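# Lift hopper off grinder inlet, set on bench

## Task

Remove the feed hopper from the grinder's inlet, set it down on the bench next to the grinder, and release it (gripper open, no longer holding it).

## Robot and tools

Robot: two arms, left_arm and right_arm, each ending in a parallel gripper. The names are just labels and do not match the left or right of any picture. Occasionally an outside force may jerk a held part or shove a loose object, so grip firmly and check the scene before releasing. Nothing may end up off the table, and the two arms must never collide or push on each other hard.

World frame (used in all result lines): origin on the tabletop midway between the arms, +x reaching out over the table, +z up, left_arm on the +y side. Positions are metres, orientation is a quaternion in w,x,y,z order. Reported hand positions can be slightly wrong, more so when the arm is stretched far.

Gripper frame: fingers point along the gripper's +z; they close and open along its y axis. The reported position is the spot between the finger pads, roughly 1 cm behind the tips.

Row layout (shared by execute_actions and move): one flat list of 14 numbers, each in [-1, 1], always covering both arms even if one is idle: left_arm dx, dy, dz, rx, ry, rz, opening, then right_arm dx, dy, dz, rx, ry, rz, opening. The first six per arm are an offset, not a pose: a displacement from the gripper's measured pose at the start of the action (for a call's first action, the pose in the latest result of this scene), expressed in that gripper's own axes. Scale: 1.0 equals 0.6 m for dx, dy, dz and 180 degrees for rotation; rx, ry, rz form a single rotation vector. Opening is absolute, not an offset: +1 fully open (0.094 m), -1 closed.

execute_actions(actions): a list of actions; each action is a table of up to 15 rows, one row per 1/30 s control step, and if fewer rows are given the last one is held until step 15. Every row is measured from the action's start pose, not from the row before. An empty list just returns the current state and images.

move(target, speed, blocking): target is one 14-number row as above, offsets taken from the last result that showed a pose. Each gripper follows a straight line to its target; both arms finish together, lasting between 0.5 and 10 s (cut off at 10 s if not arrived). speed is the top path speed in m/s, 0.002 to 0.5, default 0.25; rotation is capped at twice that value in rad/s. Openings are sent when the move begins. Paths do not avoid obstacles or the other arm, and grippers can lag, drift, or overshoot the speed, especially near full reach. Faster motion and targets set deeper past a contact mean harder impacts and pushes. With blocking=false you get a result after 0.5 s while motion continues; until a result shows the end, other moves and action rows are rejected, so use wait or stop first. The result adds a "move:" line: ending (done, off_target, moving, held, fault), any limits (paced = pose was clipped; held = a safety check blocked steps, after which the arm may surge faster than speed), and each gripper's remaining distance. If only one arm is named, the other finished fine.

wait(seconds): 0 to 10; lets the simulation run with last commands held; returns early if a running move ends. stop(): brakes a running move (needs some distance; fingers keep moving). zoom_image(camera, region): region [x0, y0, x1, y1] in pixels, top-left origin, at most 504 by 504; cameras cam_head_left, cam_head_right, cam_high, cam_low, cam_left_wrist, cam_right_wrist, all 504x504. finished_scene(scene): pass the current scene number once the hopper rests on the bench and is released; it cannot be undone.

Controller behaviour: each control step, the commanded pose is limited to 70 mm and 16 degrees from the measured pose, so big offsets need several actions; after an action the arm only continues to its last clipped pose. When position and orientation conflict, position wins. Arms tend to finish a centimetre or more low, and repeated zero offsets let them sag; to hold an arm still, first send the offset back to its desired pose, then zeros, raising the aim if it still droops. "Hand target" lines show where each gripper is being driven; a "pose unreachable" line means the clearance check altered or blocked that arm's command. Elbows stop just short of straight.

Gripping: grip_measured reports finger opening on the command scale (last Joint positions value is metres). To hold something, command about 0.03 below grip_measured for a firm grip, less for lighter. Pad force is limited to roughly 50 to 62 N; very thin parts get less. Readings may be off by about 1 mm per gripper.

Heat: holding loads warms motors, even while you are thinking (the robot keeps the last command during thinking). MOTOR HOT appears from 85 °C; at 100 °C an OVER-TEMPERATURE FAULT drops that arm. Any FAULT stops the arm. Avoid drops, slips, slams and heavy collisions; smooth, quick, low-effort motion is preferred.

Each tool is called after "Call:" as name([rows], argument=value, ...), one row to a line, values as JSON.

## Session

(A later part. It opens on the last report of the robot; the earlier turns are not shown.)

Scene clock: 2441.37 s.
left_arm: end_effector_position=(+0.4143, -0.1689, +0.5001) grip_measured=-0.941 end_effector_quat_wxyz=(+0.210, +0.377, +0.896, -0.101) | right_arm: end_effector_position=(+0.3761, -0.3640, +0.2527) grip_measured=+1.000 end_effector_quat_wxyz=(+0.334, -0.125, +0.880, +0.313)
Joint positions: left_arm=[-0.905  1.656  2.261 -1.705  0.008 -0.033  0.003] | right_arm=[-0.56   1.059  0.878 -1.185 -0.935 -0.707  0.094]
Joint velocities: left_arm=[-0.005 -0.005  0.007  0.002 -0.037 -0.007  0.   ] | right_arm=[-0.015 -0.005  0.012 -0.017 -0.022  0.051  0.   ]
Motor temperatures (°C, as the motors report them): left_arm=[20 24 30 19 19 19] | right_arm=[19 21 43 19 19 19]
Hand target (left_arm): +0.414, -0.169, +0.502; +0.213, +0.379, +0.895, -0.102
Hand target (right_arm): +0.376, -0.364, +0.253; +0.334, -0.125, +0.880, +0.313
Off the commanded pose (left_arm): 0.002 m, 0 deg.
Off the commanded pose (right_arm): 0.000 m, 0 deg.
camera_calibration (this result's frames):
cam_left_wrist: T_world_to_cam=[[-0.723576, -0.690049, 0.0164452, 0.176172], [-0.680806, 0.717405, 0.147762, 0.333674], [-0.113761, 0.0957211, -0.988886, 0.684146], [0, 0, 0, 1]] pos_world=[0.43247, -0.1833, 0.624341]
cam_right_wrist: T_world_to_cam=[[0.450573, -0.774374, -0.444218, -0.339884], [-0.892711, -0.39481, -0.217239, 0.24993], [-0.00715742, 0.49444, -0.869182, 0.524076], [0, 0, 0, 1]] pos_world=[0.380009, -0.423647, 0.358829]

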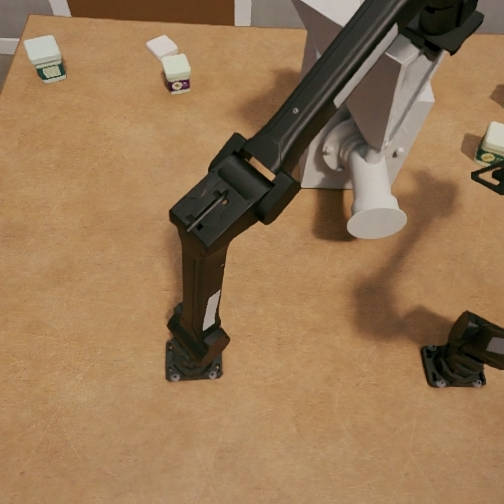

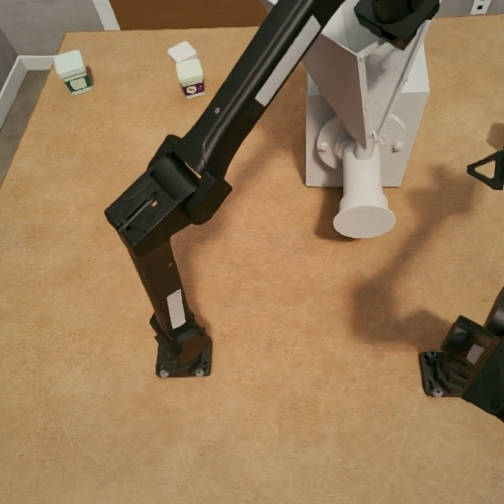

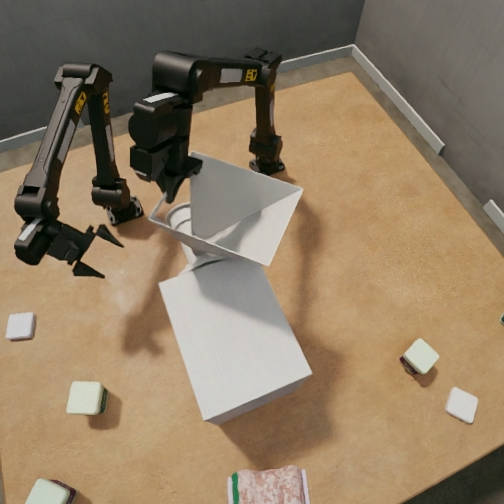

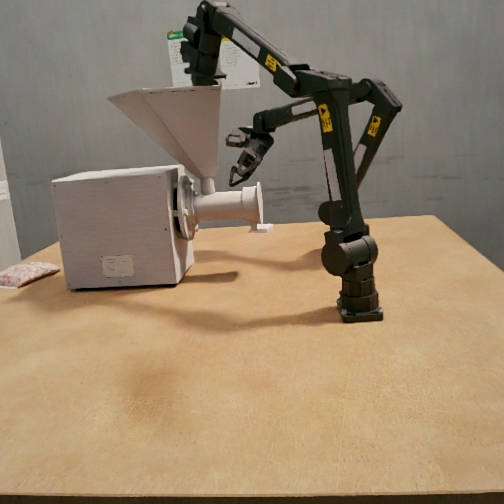

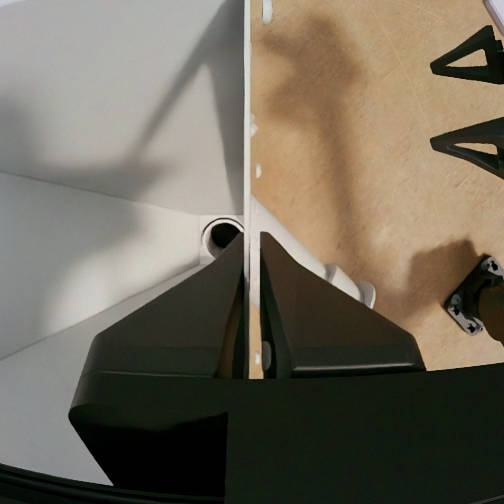

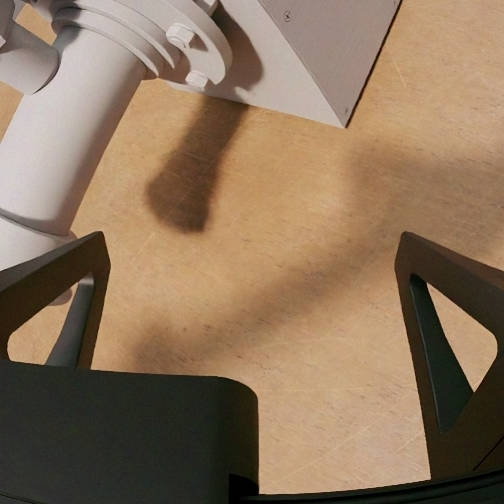

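Call:
execute_actions([
  [[-0.0463,-0.005,-0.0886,0,0,0,-1,0,0,0,0,0,0,1]],
  [[-0.0463,-0.005,-0.0886,0,0,0,-1,0,0,0,0,0,0,1]],
])

Call:
execute_actions([
  [[0,0,0,0,0,0,-1,0,0,0,0,0,0,1]],
])

Scene clock: 2449.80 s.
left_arm: end_effector_position=(+0.4152, -0.1691, +0.5022) grip_measured=-0.941 end_effector_quat_wxyz=(+0.213, +0.373, +0.897, -0.101) | right_arm: end_effector_position=(+0.3761, -0.3640, +0.2527) grip_measured=+1.000 end_effector_quat_wxyz=(+0.334, -0.125, +0.880, +0.313)
Joint positions: left_arm=[-0.905  1.658  2.268 -1.705  0.005 -0.041  0.003] | right_arm=[-0.56   1.059  0.878 -1.185 -0.935 -0.707  0.094]
Joint velocities: left_arm=[-0.005 -0.015 -0.002 -0.002  0.007 -0.007 -0.   ] | right_arm=[ 0.005 -0.005 -0.012  0.007 -0.081 -0.007  0.   ]
Motor temperatures (°C, as the motors report them): left_arm=[20 24 30 19 19 19] | right_arm=[19 21 41 19 19 19]
Hand target (left_arm): +0.409, -0.166, +0.558; +0.269, +0.367, +0.881, -0.128
Hand target (right_arm): +0.376, -0.364, +0.253; +0.334, -0.125, +0.880, +0.313
Off the commanded pose (left_arm): 0.060 m, 0 deg.
Off the commanded pose (right_arm): 0.000 m, 0 deg.
joint sent to its limit (left arm) — the command would take joint 4 (wrist pitch) past its lower limit, so that joint was sent only as far as its limit.
camera_calibration (this result's frames):
cam_left_wrist: T_world_to_cam=[[-0.717957, -0.695872, 0.0173255, 0.172889], [-0.687094, 0.71245, 0.142541, 0.338478], [-0.111533, 0.0904338, -0.989637, 0.684875], [0, 0, 0, 1]] pos_world=[0.43308, -0.182776, 0.626536]
cam_right_wrist: T_world_to_cam=[[0.450573, -0.774374, -0.444218, -0.339884], [-0.892711, -0.39481, -0.217239, 0.24993], [-0.00715742, 0.49444, -0.869182, 0.524076], [0, 0, 0, 1]] pos_world=[0.380009, -0.423647, 0.358829]

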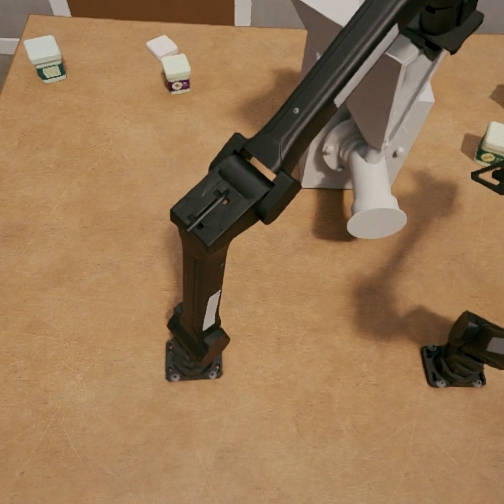

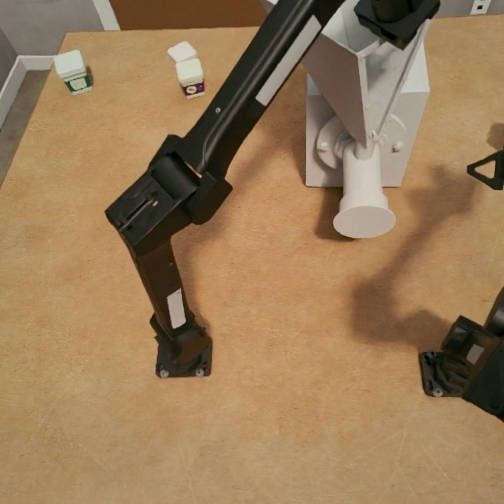

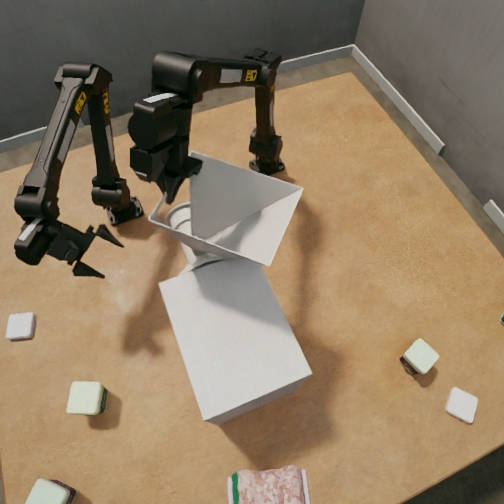

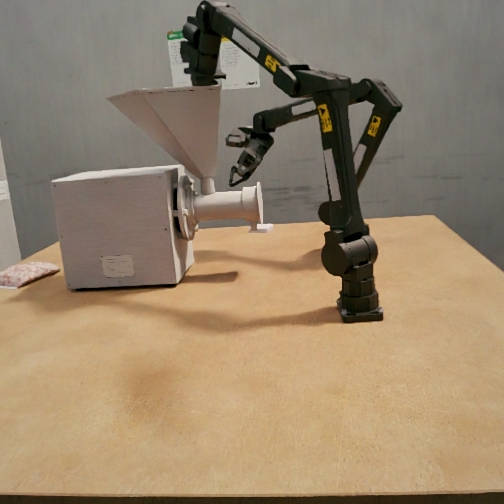

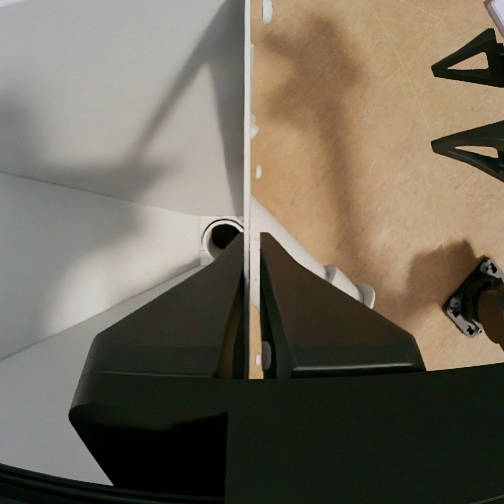

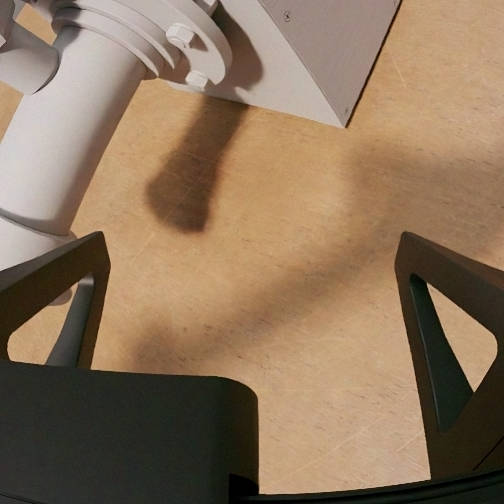

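Scene clock: 2450.30 s.
left_arm: end_effector_position=(+0.4151, -0.1689, +0.5001) grip_measured=-0.941 end_effector_quat_wxyz=(+0.211, +0.373, +0.898, -0.100) | right_arm: end_effector_position=(+0.3761, -0.3640, +0.2527) grip_measured=+1.000 end_effector_quat_wxyz=(+0.334, -0.125, +0.880, +0.313)
Joint positions: left_arm=[-0.905  1.657  2.263 -1.705  0.005 -0.042  0.003] | right_arm=[-0.56   1.059  0.878 -1.185 -0.935 -0.707  0.094]
Joint velocities: left_arm=[ 0.005  0.005  0.007 -0.032 -0.022 -0.007 -0.001] | right_arm=[-0.015 -0.024  0.017  0.002 -0.081  0.007  0.   ]
Motor temperatures (°C, as the motors report them): left_arm=[20 24 30 19 19 19] | right_arm=[19 21 41 19 19 19]
Hand target (left_arm): +0.415, -0.169, +0.502; +0.213, +0.373, +0.897, -0.101
Hand target (right_arm): +0.376, -0.364, +0.253; +0.334, -0.125, +0.880, +0.313
Off the commanded pose (left_arm): 0.002 m, 0 deg.
Off the commanded pose (right_arm): 0.000 m, 0 deg.
camera_calibration (this result's frames):
cam_left_wrist: T_world_to_cam=[[-0.717182, -0.69666, 0.01771, 0.172282], [-0.687276, 0.71127, 0.147464, 0.336044], [-0.115329, 0.0935868, -0.988909, 0.684548], [0, 0, 0, 1]] pos_world=[0.43346, -0.183061, 0.624351]
cam_right_wrist: T_world_to_cam=[[0.450573, -0.774374, -0.444218, -0.339884], [-0.892711, -0.39481, -0.217239, 0.24993], [-0.00715742, 0.49444, -0.869182, 0.524076], [0, 0, 0, 1]] pos_world=[0.380009, -0.423647, 0.358829]

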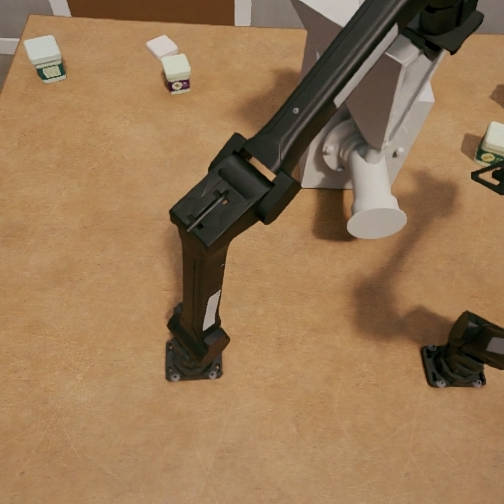

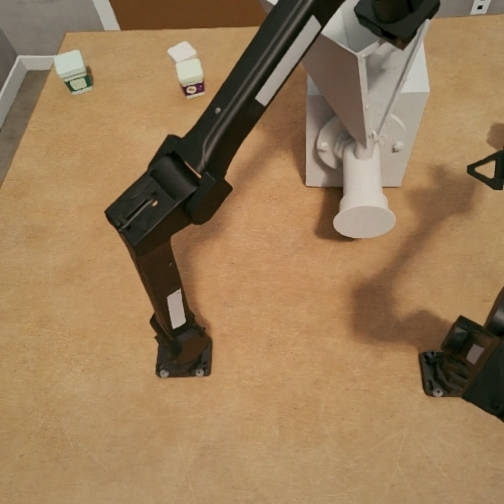

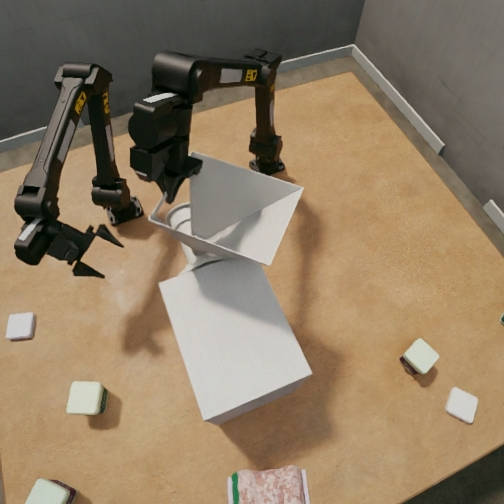

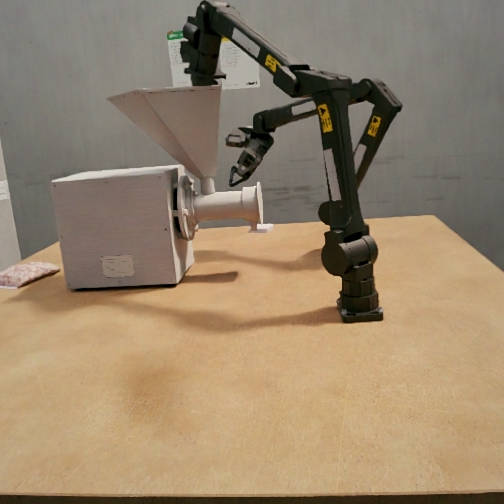

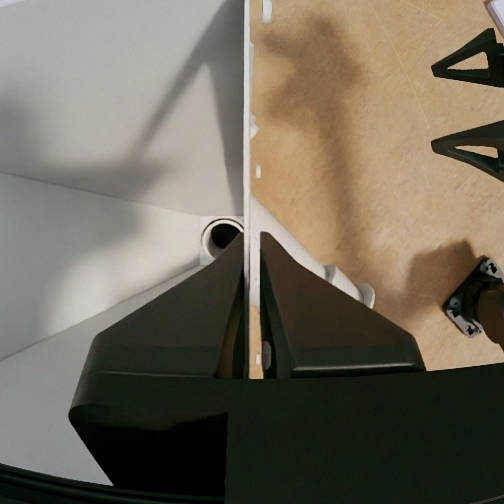

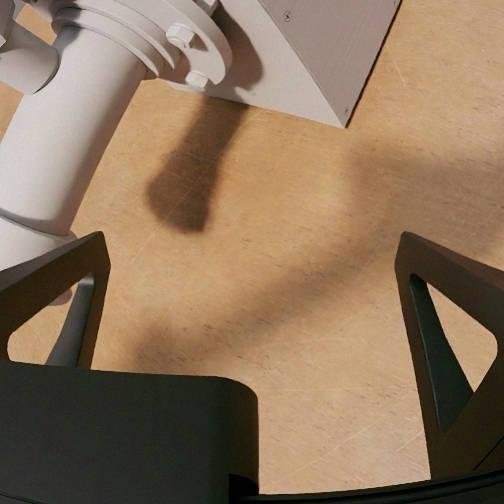

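Call:
execute_actions([
  [[0,0,0,0,-0.045,0,-1,0,0,0,0,0,0,1]],
  [[0,0,0,0,0,0,-1,0,0,0,0,0,0,1]],
])

Scene clock: 2507.67 s.
left_arm: end_effector_position=(+0.4092, -0.1607, +0.5001) grip_measured=-0.942 end_effector_quat_wxyz=(+0.261, +0.360, +0.887, -0.123) | right_arm: end_effector_position=(+0.3761, -0.3640, +0.2527) grip_measured=+1.000 end_effector_quat_wxyz=(+0.334, -0.125, +0.880, +0.313)
Joint positions: left_arm=[-0.905  1.525  2.055 -1.515 -0.    -0.056  0.003] | right_arm=[-0.56   1.059  0.878 -1.185 -0.935 -0.707  0.094]
Joint velocities: left_arm=[-0.005 -0.015 -0.012 -0.002  0.007  0.051 -0.   ] | right_arm=[-0.015 -0.024  0.002 -0.002  0.007 -0.066  0.   ]
Motor temperatures (°C, as the motors report them): left_arm=[20 25 28 19 19 19] | right_arm=[19 21 38 19 20 19]
Hand target (left_arm): +0.409, -0.161, +0.500; +0.262, +0.361, +0.886, -0.123
Hand target (right_arm): +0.376, -0.364, +0.253; +0.334, -0.125, +0.880, +0.313
Off the commanded pose (left_arm): 0.001 m, 0 deg.
Off the commanded pose (right_arm): 0.000 m, 0 deg.
camera_calibration (this result's frames):
cam_left_wrist: T_world_to_cam=[[-0.708159, -0.705635, 0.0242816, 0.165407], [-0.704892, 0.708548, 0.0329693, 0.390149], [-0.0404689, 0.0062316, -0.999161, 0.643516], [0, 0, 0, 1]] pos_world=[0.41819, -0.163733, 0.626098]
cam_right_wrist: T_world_to_cam=[[0.450573, -0.774374, -0.444218, -0.339884], [-0.892711, -0.39481, -0.217239, 0.24993], [-0.00715742, 0.49444, -0.869182, 0.524076], [0, 0, 0, 1]] pos_world=[0.380009, -0.423647, 0.358829]

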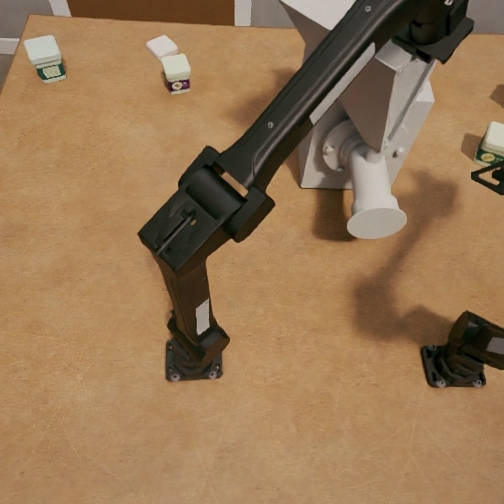

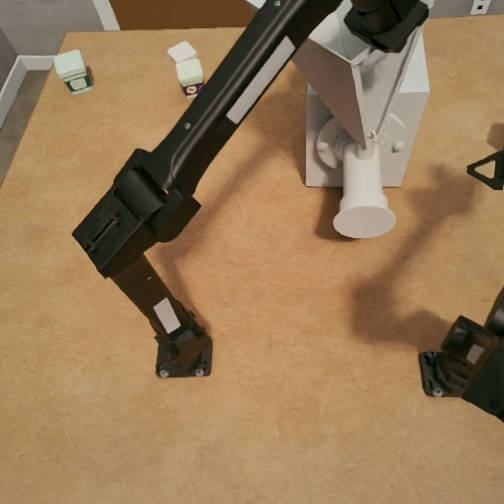

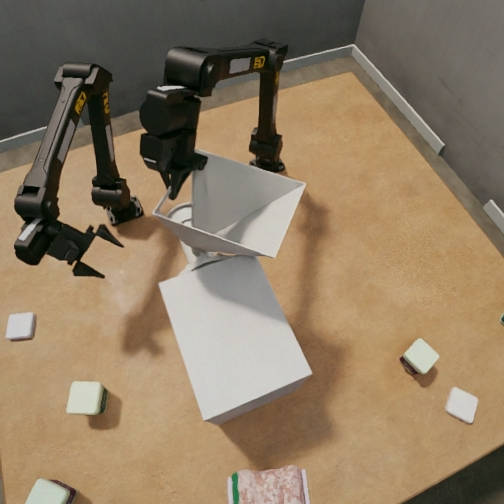

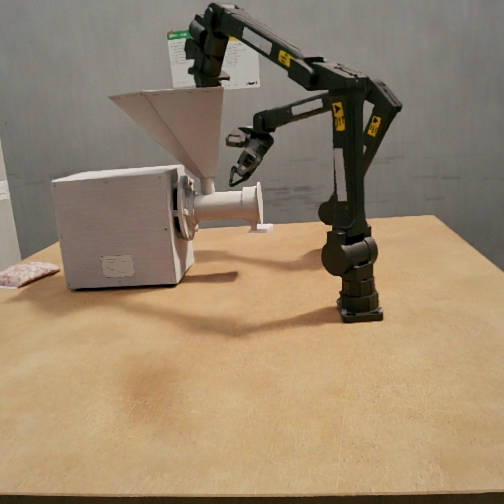

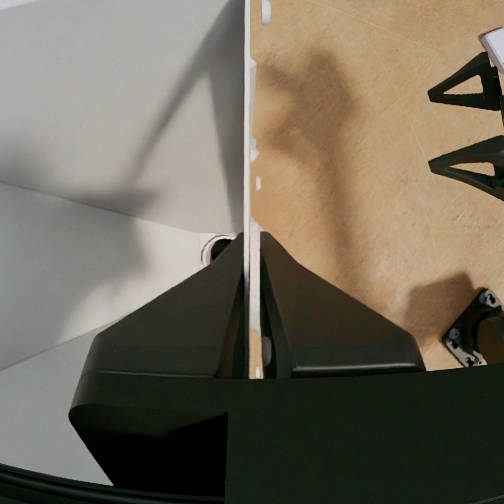

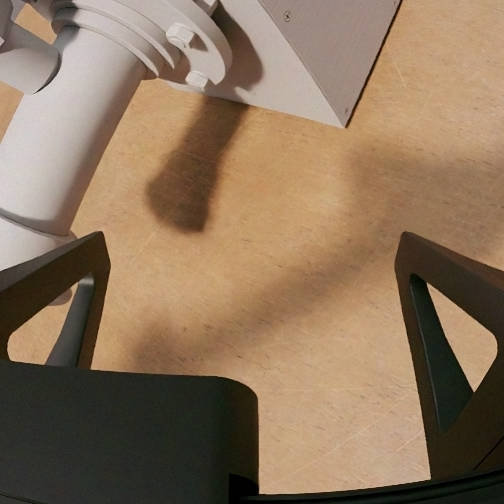

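Call:
execute_actions(actions=[])

Scene clock: 2528.70 s.
left_arm: end_effector_position=(+0.4092, -0.1607, +0.5001) grip_measured=-0.942 end_effector_quat_wxyz=(+0.261, +0.360, +0.887, -0.123) | right_arm: end_effector_position=(+0.3761, -0.3640, +0.2527) grip_measured=+1.000 end_effector_quat_wxyz=(+0.334, -0.125, +0.880, +0.313)
Joint positions: left_arm=[-0.905  1.525  2.055 -1.515 -0.    -0.056  0.003] | right_arm=[-0.56   1.059  0.878 -1.185 -0.935 -0.707  0.094]
Joint velocities: left_arm=[ 0.005  0.005 -0.002 -0.002 -0.007  0.007 -0.   ] | right_arm=[-0.005 -0.015  0.002 -0.007 -0.066 -0.007  0.   ]
Motor temperatures (°C, as the motors report them): left_arm=[20 24 28 19 19 19] | right_arm=[19 21 38 19 20 19]
Hand target (left_arm): +0.409, -0.161, +0.500; +0.262, +0.361, +0.886, -0.123
Hand target (right_arm): +0.376, -0.364, +0.253; +0.334, -0.125, +0.880, +0.313
Off the commanded pose (left_arm): 0.001 m, 0 deg.
Off the commanded pose (right_arm): 0.000 m, 0 deg.
camera_calibration (this result's frames):
cam_left_wrist: T_world_to_cam=[[-0.708159, -0.705635, 0.0242816, 0.165407], [-0.704892, 0.708548, 0.0329693, 0.390149], [-0.0404689, 0.0062316, -0.999161, 0.643516], [0, 0, 0, 1]] pos_world=[0.41819, -0.163733, 0.626098]
cam_right_wrist: T_world_to_cam=[[0.450573, -0.774374, -0.444218, -0.339884], [-0.892711, -0.39481, -0.217239, 0.24993], [-0.00715742, 0.49444, -0.869182, 0.524076], [0, 0, 0, 1]] pos_world=[0.380009, -0.423647, 0.358829]

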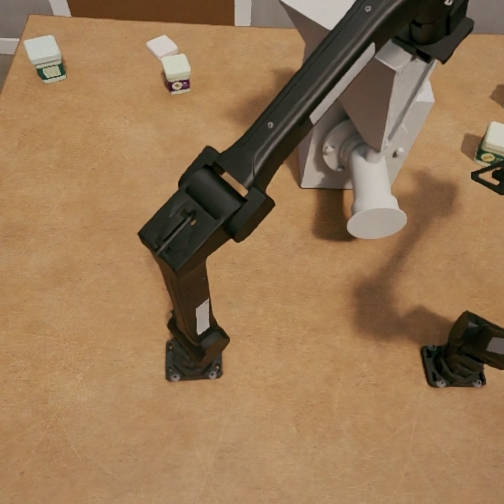

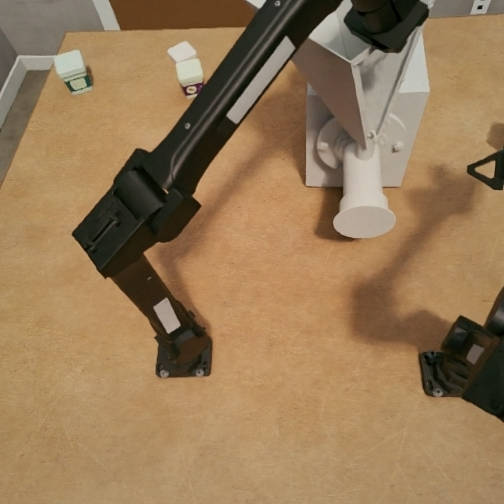

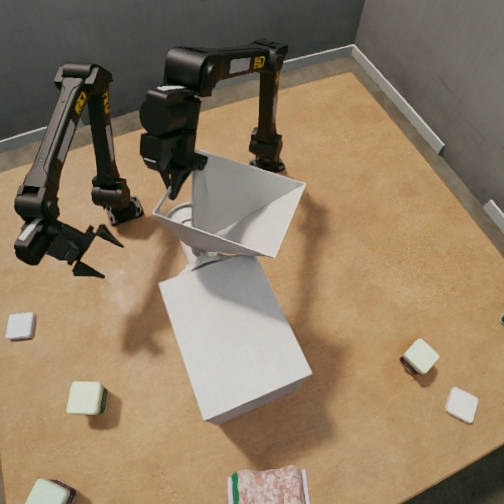

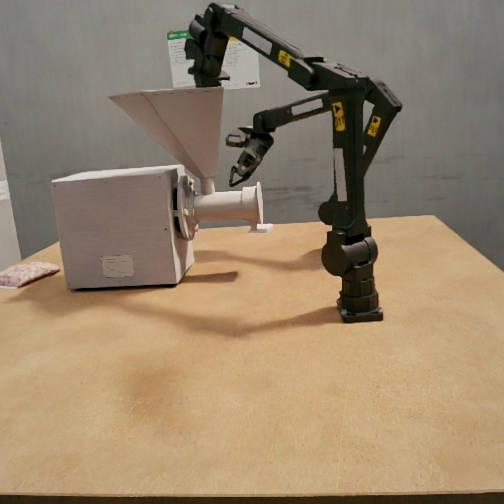

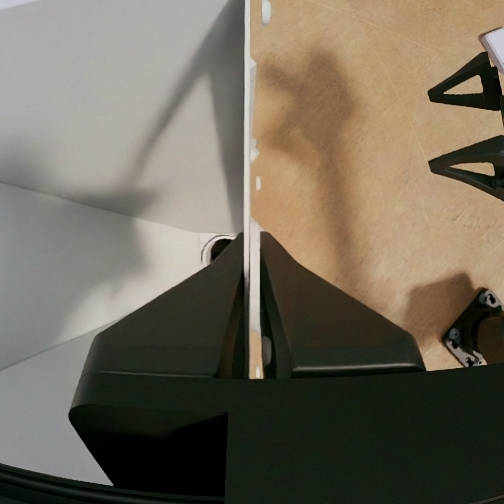

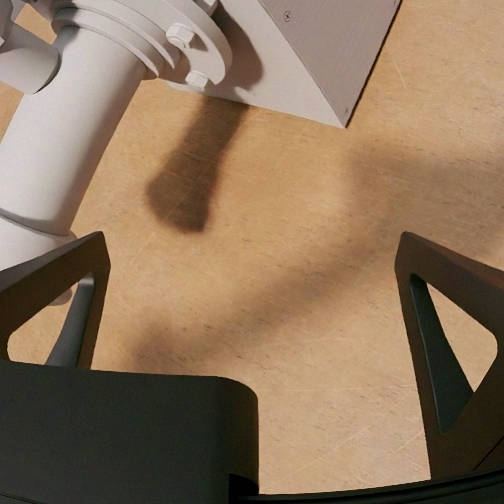

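Call:
zoom_image(camera="cam_left_wrist", region=[160, 140, 320, 300])

Call:
zoom_image(camera="cam_low", region=[140, 140, 280, 250])

Call:
zoom_image(camera="cam_head_right", region=[290, 60, 450, 220])

Region (160, 140, 320, 300) of cam_left_wrist's 504x504 image, scaled by 3.150, with more detail than that image has.

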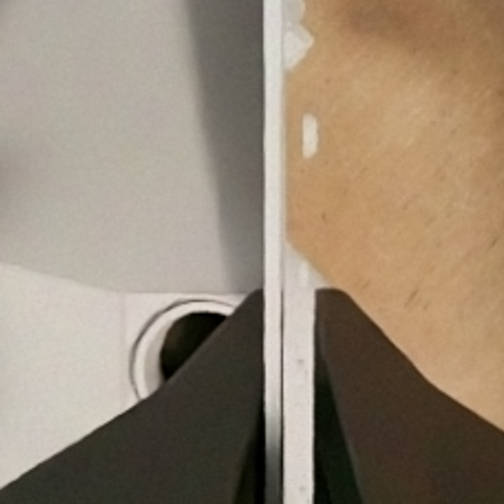

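Region (140, 140, 280, 250) of cam_low's 504x504 image, scaled by 3.600, with more detail than that image has; it fills the top 396 rows of this view, and the rest is white.

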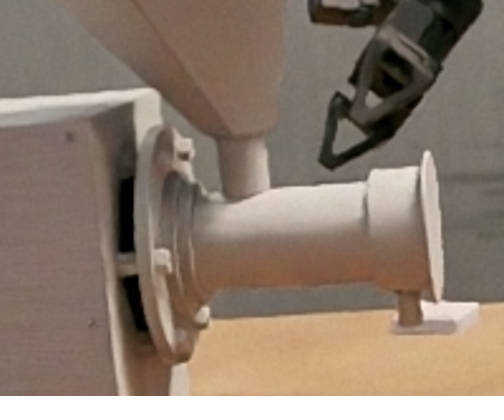

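Region (290, 60, 450, 220) of cam_head_right's 504x504 image, scaled by 3.150, with more detail than that image has.

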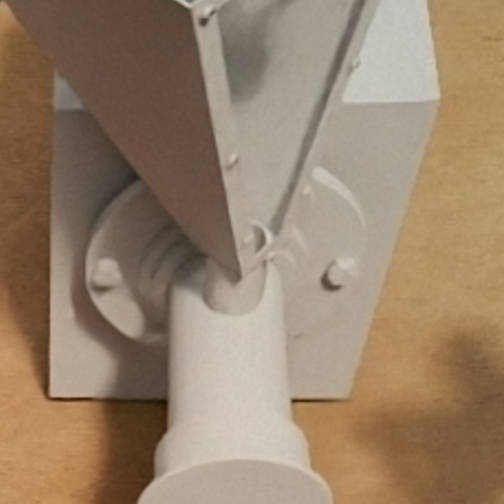

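Call:
move(target=[0.0066, 0.0140, -0.0449, 0.1532, 0.0084, 0.2313, -1, 0, 0, 0, 0, 0, 0, 1], speed=0.1)

Scene clock: 2593.10 s.
left_arm: end_effector_position=(+0.3978, -0.1524, +0.5021) grip_measured=-0.942 end_effector_quat_wxyz=(+0.211, +0.660, +0.685, -0.226) | right_arm: end_effector_position=(+0.3761, -0.3640, +0.2527) grip_measured=+1.000 end_effector_quat_wxyz=(+0.334, -0.125, +0.880, +0.313)
Joint positions: left_arm=[-0.758  1.6    2.156 -1.705  0.48   0.748  0.003] | right_arm=[-0.56   1.059  0.878 -1.185 -0.935 -0.707  0.094]
Joint velocities: left_arm=[-0.015 -0.005  0.022 -0.002 -0.095  0.022 -0.002] | right_arm=[ 0.005 -0.005  0.002 -0.002  0.022  0.007  0.   ]
Motor temperatures (°C, as the motors report them): left_arm=[20 24 28 19 19 19] | right_arm=[19 21 38 19 20 19]
Hand target (left_arm): +0.401, -0.142, +0.519; +0.240, +0.681, +0.655, -0.221
Hand target (right_arm): +0.376, -0.364, +0.253; +0.334, -0.125, +0.880, +0.313
Off the commanded pose (left_arm): 0.022 m, 7 deg.
Off the commanded pose (right_arm): 0.000 m, 0 deg.
joint sent to its limit (left arm) — the command would take joint 4 (wrist pitch) past its lower limit, so that joint was sent only as far as its limit.
move: off_target (left_arm)
camera_calibration (this result's frames):
cam_left_wrist: T_world_to_cam=[[-0.999484, -0.0213919, 0.0239634, 0.383393], [-0.0216202, 0.999723, -0.00930753, 0.16996], [-0.0237576, -0.00982082, -0.99967, 0.636219], [0, 0, 0, 1]] pos_world=[0.401985, -0.155463, 0.628403]
cam_right_wrist: T_world_to_cam=[[0.450573, -0.774374, -0.444218, -0.339884], [-0.892711, -0.39481, -0.217239, 0.24993], [-0.00715742, 0.49444, -0.869182, 0.524076], [0, 0, 0, 1]] pos_world=[0.380009, -0.423647, 0.358829]

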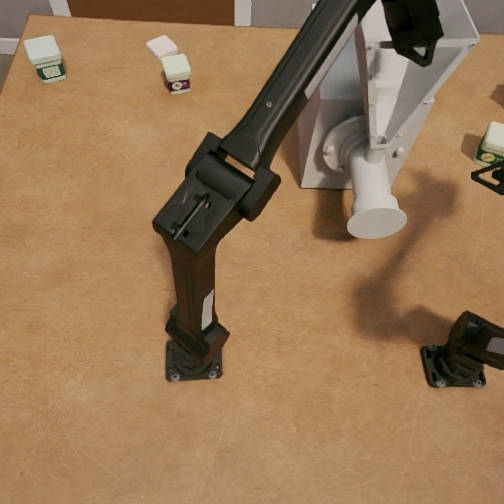

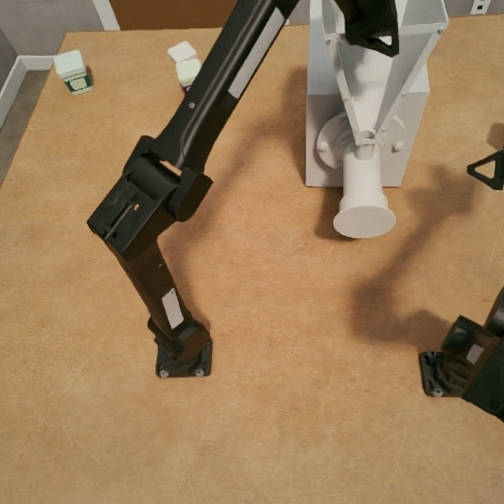

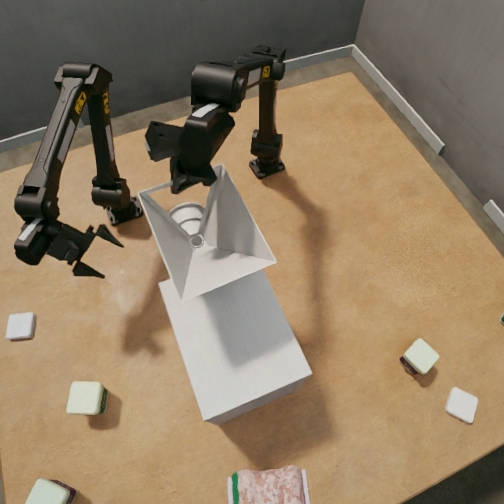

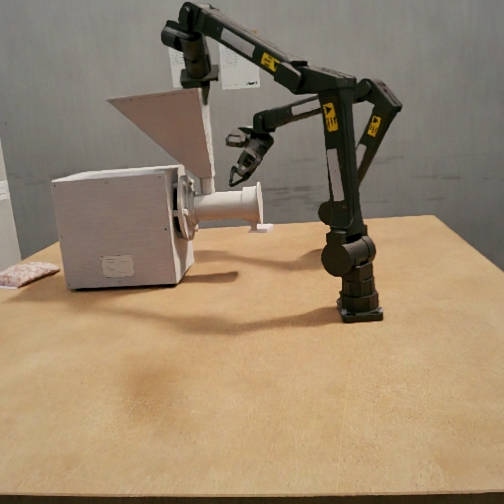

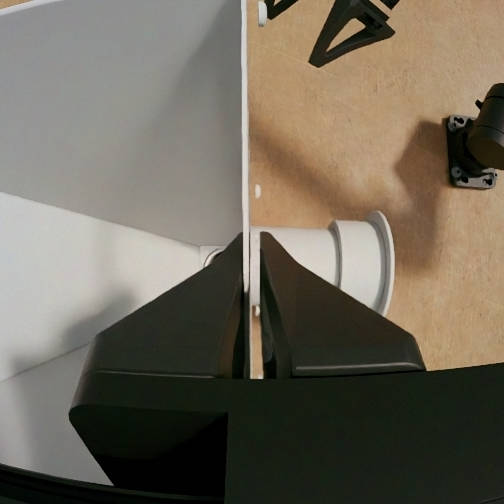

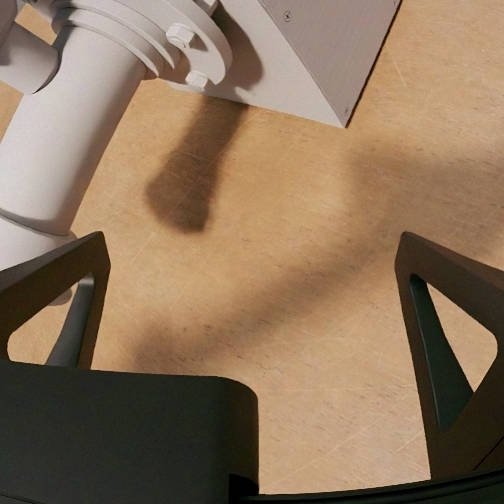

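Call:
execute_actions([
  [[-0.02,-0.001,-0.027,0,0,0,-1,0,0,0,0,0,0,1],[-0.04,-0.002,-0.054,0,0,0,-1,0,0,0,0,0,0,1],[-0.0587,-0.0031,-0.081,0,0,0,-1,0,0,0,0,0,0,1]],
  [[-0.0634,-0.0031,-0.0776,-0.0326,-0.0017,-0.045,-1,0,0,0,0,0,0,1]],
  [[-0.0634,-0.0031,-0.0776,-0.0326,-0.0017,-0.045,-1,0,0,0,0,0,0,1]],
  [[-0.0634,-0.0031,-0.0776,-0.0326,-0.0017,-0.045,-1,0,0,0,0,0,0,1]],
  [[-0.0634,-0.0031,-0.0776,-0.0326,-0.0017,-0.045,-1,0,0,0,0,0,0,1]],
])

Scene clock: 2669.50 s.
left_arm: end_effector_position=(+0.4089, -0.1676, +0.5024) grip_measured=-0.938 end_effector_quat_wxyz=(+0.206, +0.478, +0.845, -0.124) | right_arm: end_effector_position=(+0.3761, -0.3640, +0.2527) grip_measured=+1.000 end_effector_quat_wxyz=(+0.334, -0.125, +0.880, +0.313)
Joint positions: left_arm=[-0.876  1.644  2.249 -1.705  0.119  0.202  0.003] | right_arm=[-0.56   1.059  0.878 -1.185 -0.935 -0.707  0.094]
Joint velocities: left_arm=[-0.005 -0.005 -0.012  0.022 -0.022  0.066 -0.   ] | right_arm=[ 0.005 -0.005 -0.007 -0.007 -0.066 -0.066  0.   ]
Motor temperatures (°C, as the motors report them): left_arm=[20 25 30 19 22 20] | right_arm=[19 21 37 19 20 19]
Hand target (left_arm): +0.403, -0.170, +0.558; +0.266, +0.458, +0.837, -0.140
Hand target (right_arm): +0.376, -0.364, +0.253; +0.334, -0.125, +0.880, +0.313
Off the commanded pose (left_arm): 0.060 m, 2 deg.
Off the commanded pose (right_arm): 0.000 m, 0 deg.
joint sent to its limit (left arm) — the command would take joint 4 (wrist pitch) past its lower limit, so that joint was sent only as far as its limit.
camera_calibration (this result's frames):
cam_left_wrist: T_world_to_cam=[[-0.862123, -0.506653, 0.00677217, 0.265372], [-0.501334, 0.85486, 0.13371, 0.285407], [-0.0735337, 0.111879, -0.990997, 0.673004], [0, 0, 0, 1]] pos_world=[0.421356, -0.184826, 0.626987]
cam_right_wrist: T_world_to_cam=[[0.450573, -0.774374, -0.444218, -0.339884], [-0.892711, -0.39481, -0.217239, 0.24993], [-0.00715742, 0.49444, -0.869182, 0.524076], [0, 0, 0, 1]] pos_world=[0.380009, -0.423647, 0.358829]

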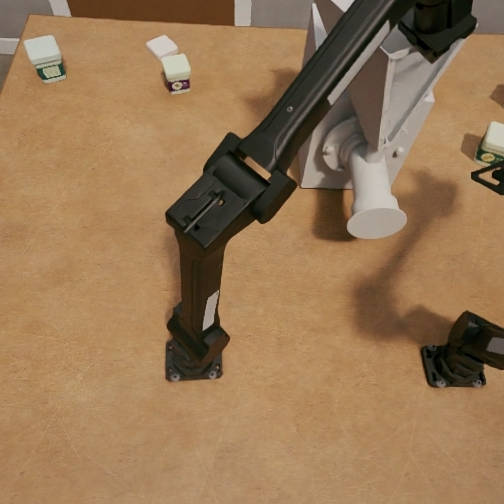

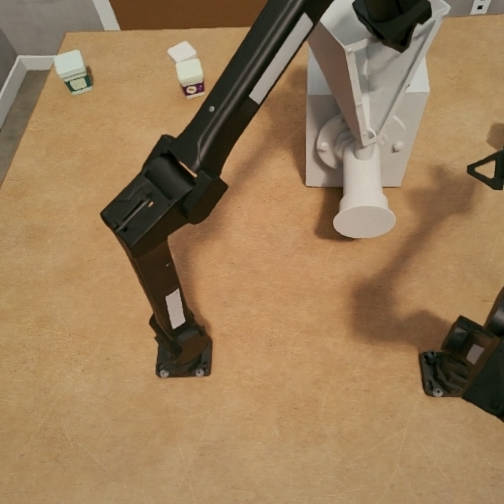

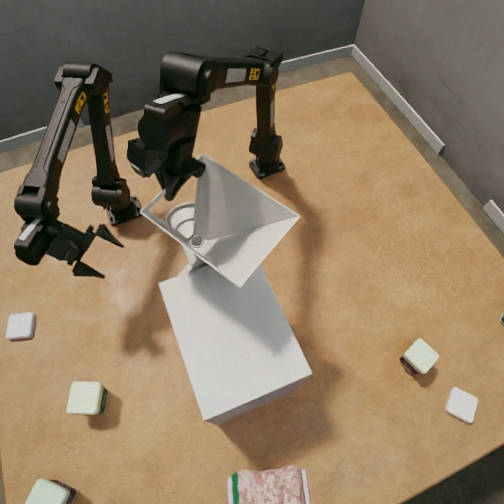

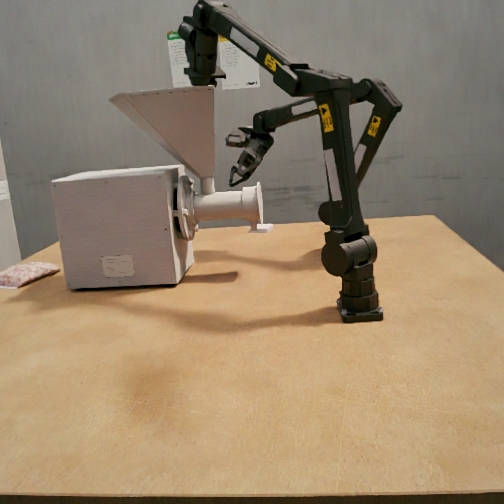

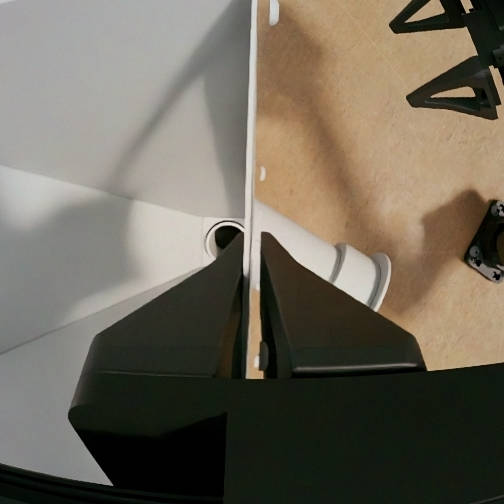

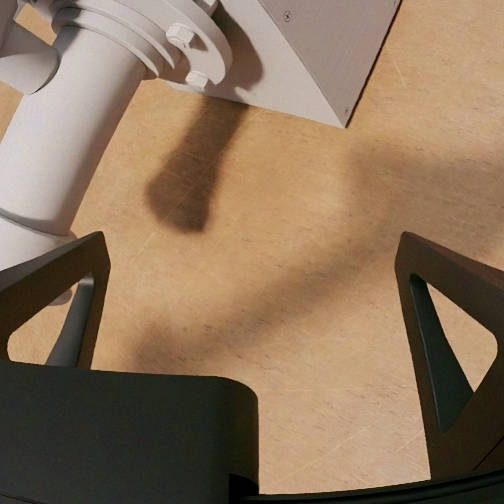

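Call:
zoom_image(camera="cam_left_wrist", region=[180, 200, 270, 290])

Call:
zoom_image(camera="cam_high", region=[140, 190, 260, 290])

Region (180, 200, 270, 290) of cam_left_wrist's 504x504 image, scaled by 5.600, with more detail than that image has.

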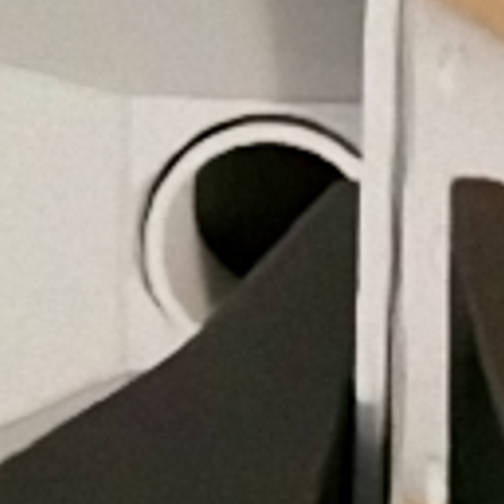

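Region (140, 190, 260, 290) of cam_high's 504x504 image, scaled by 4.200, with more detail than that image has.

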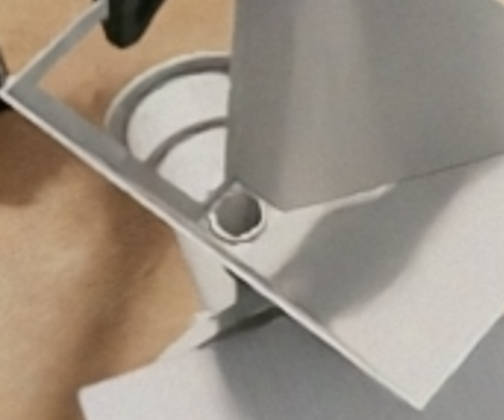

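Call:
move(target=[0.035, 0.0005, -0.0147, 0.1167, 0.0031, 0.2212, -1, 0, 0, 0, 0, 0, 0, 1], speed=0.12)

Scene clock: 2791.47 s.
left_arm: end_effector_position=(+0.3914, -0.1516, +0.4997) grip_measured=-0.940 end_effector_quat_wxyz=(+0.217, +0.693, +0.654, -0.214) | right_arm: end_effector_position=(+0.3761, -0.3640, +0.2527) grip_measured=+1.000 end_effector_quat_wxyz=(+0.334, -0.125, +0.880, +0.313)
Joint positions: left_arm=[-0.767  1.587  2.136 -1.705  0.473  0.838  0.003] | right_arm=[-0.56   1.059  0.878 -1.185 -0.935 -0.707  0.094]
Joint velocities: left_arm=[-0.005 -0.005  0.007  0.002  0.037  0.066  0.001] | right_arm=[-0.005 -0.005 -0.017 -0.022 -0.022 -0.007  0.   ]
Motor temperatures (°C, as the motors report them): left_arm=[20 24 40 19 21 20] | right_arm=[19 21 37 19 20 19]
Hand target (left_arm): +0.397, -0.149, +0.500; +0.233, +0.735, +0.607, -0.193
Hand target (right_arm): +0.376, -0.364, +0.253; +0.334, -0.125, +0.880, +0.313
Off the commanded pose (left_arm): 0.007 m, 14 deg.
Off the commanded pose (right_arm): 0.000 m, 0 deg.
joint sent to its limit (left arm) — the command would take joint 4 (wrist pitch) past its lower limit, so that joint was sent only as far as its limit.
move: off_target (left_arm)
camera_calibration (this result's frames):
cam_left_wrist: T_world_to_cam=[[-0.997973, 0.0574989, -0.0272821, 0.414107], [0.0575166, 0.998345, 0.000133118, 0.133127], [0.0272446, -0.00143633, -0.999628, 0.61497], [0, 0, 0, 1]] pos_world=[0.388856, -0.155834, 0.626021]
cam_right_wrist: T_world_to_cam=[[0.450573, -0.774374, -0.444218, -0.339884], [-0.892711, -0.39481, -0.217239, 0.24993], [-0.00715742, 0.49444, -0.869182, 0.524076], [0, 0, 0, 1]] pos_world=[0.380009, -0.423647, 0.358829]

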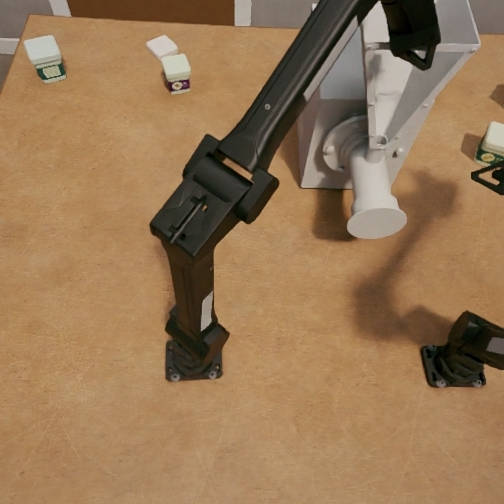

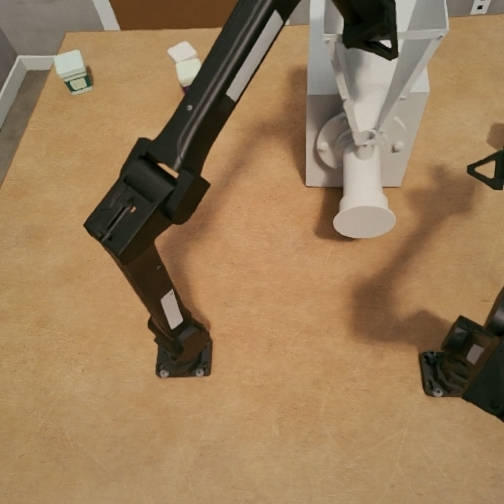

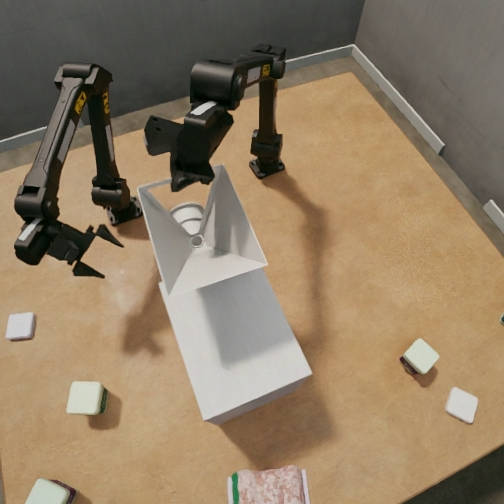

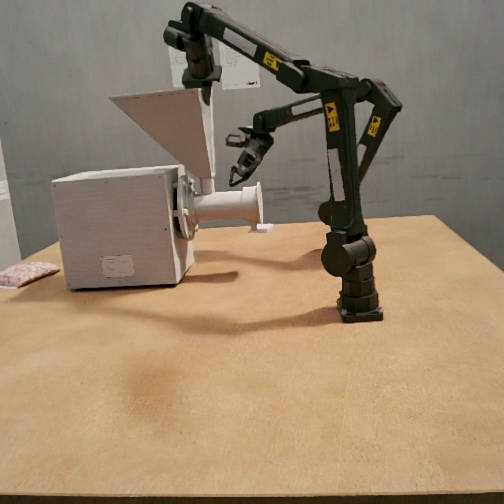

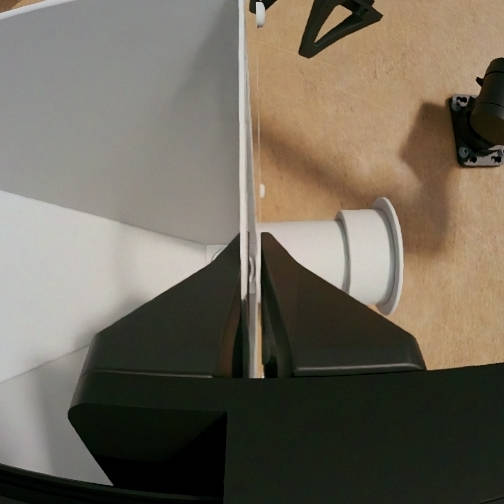

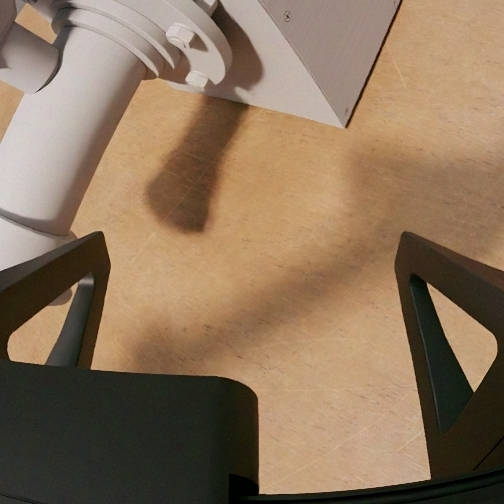

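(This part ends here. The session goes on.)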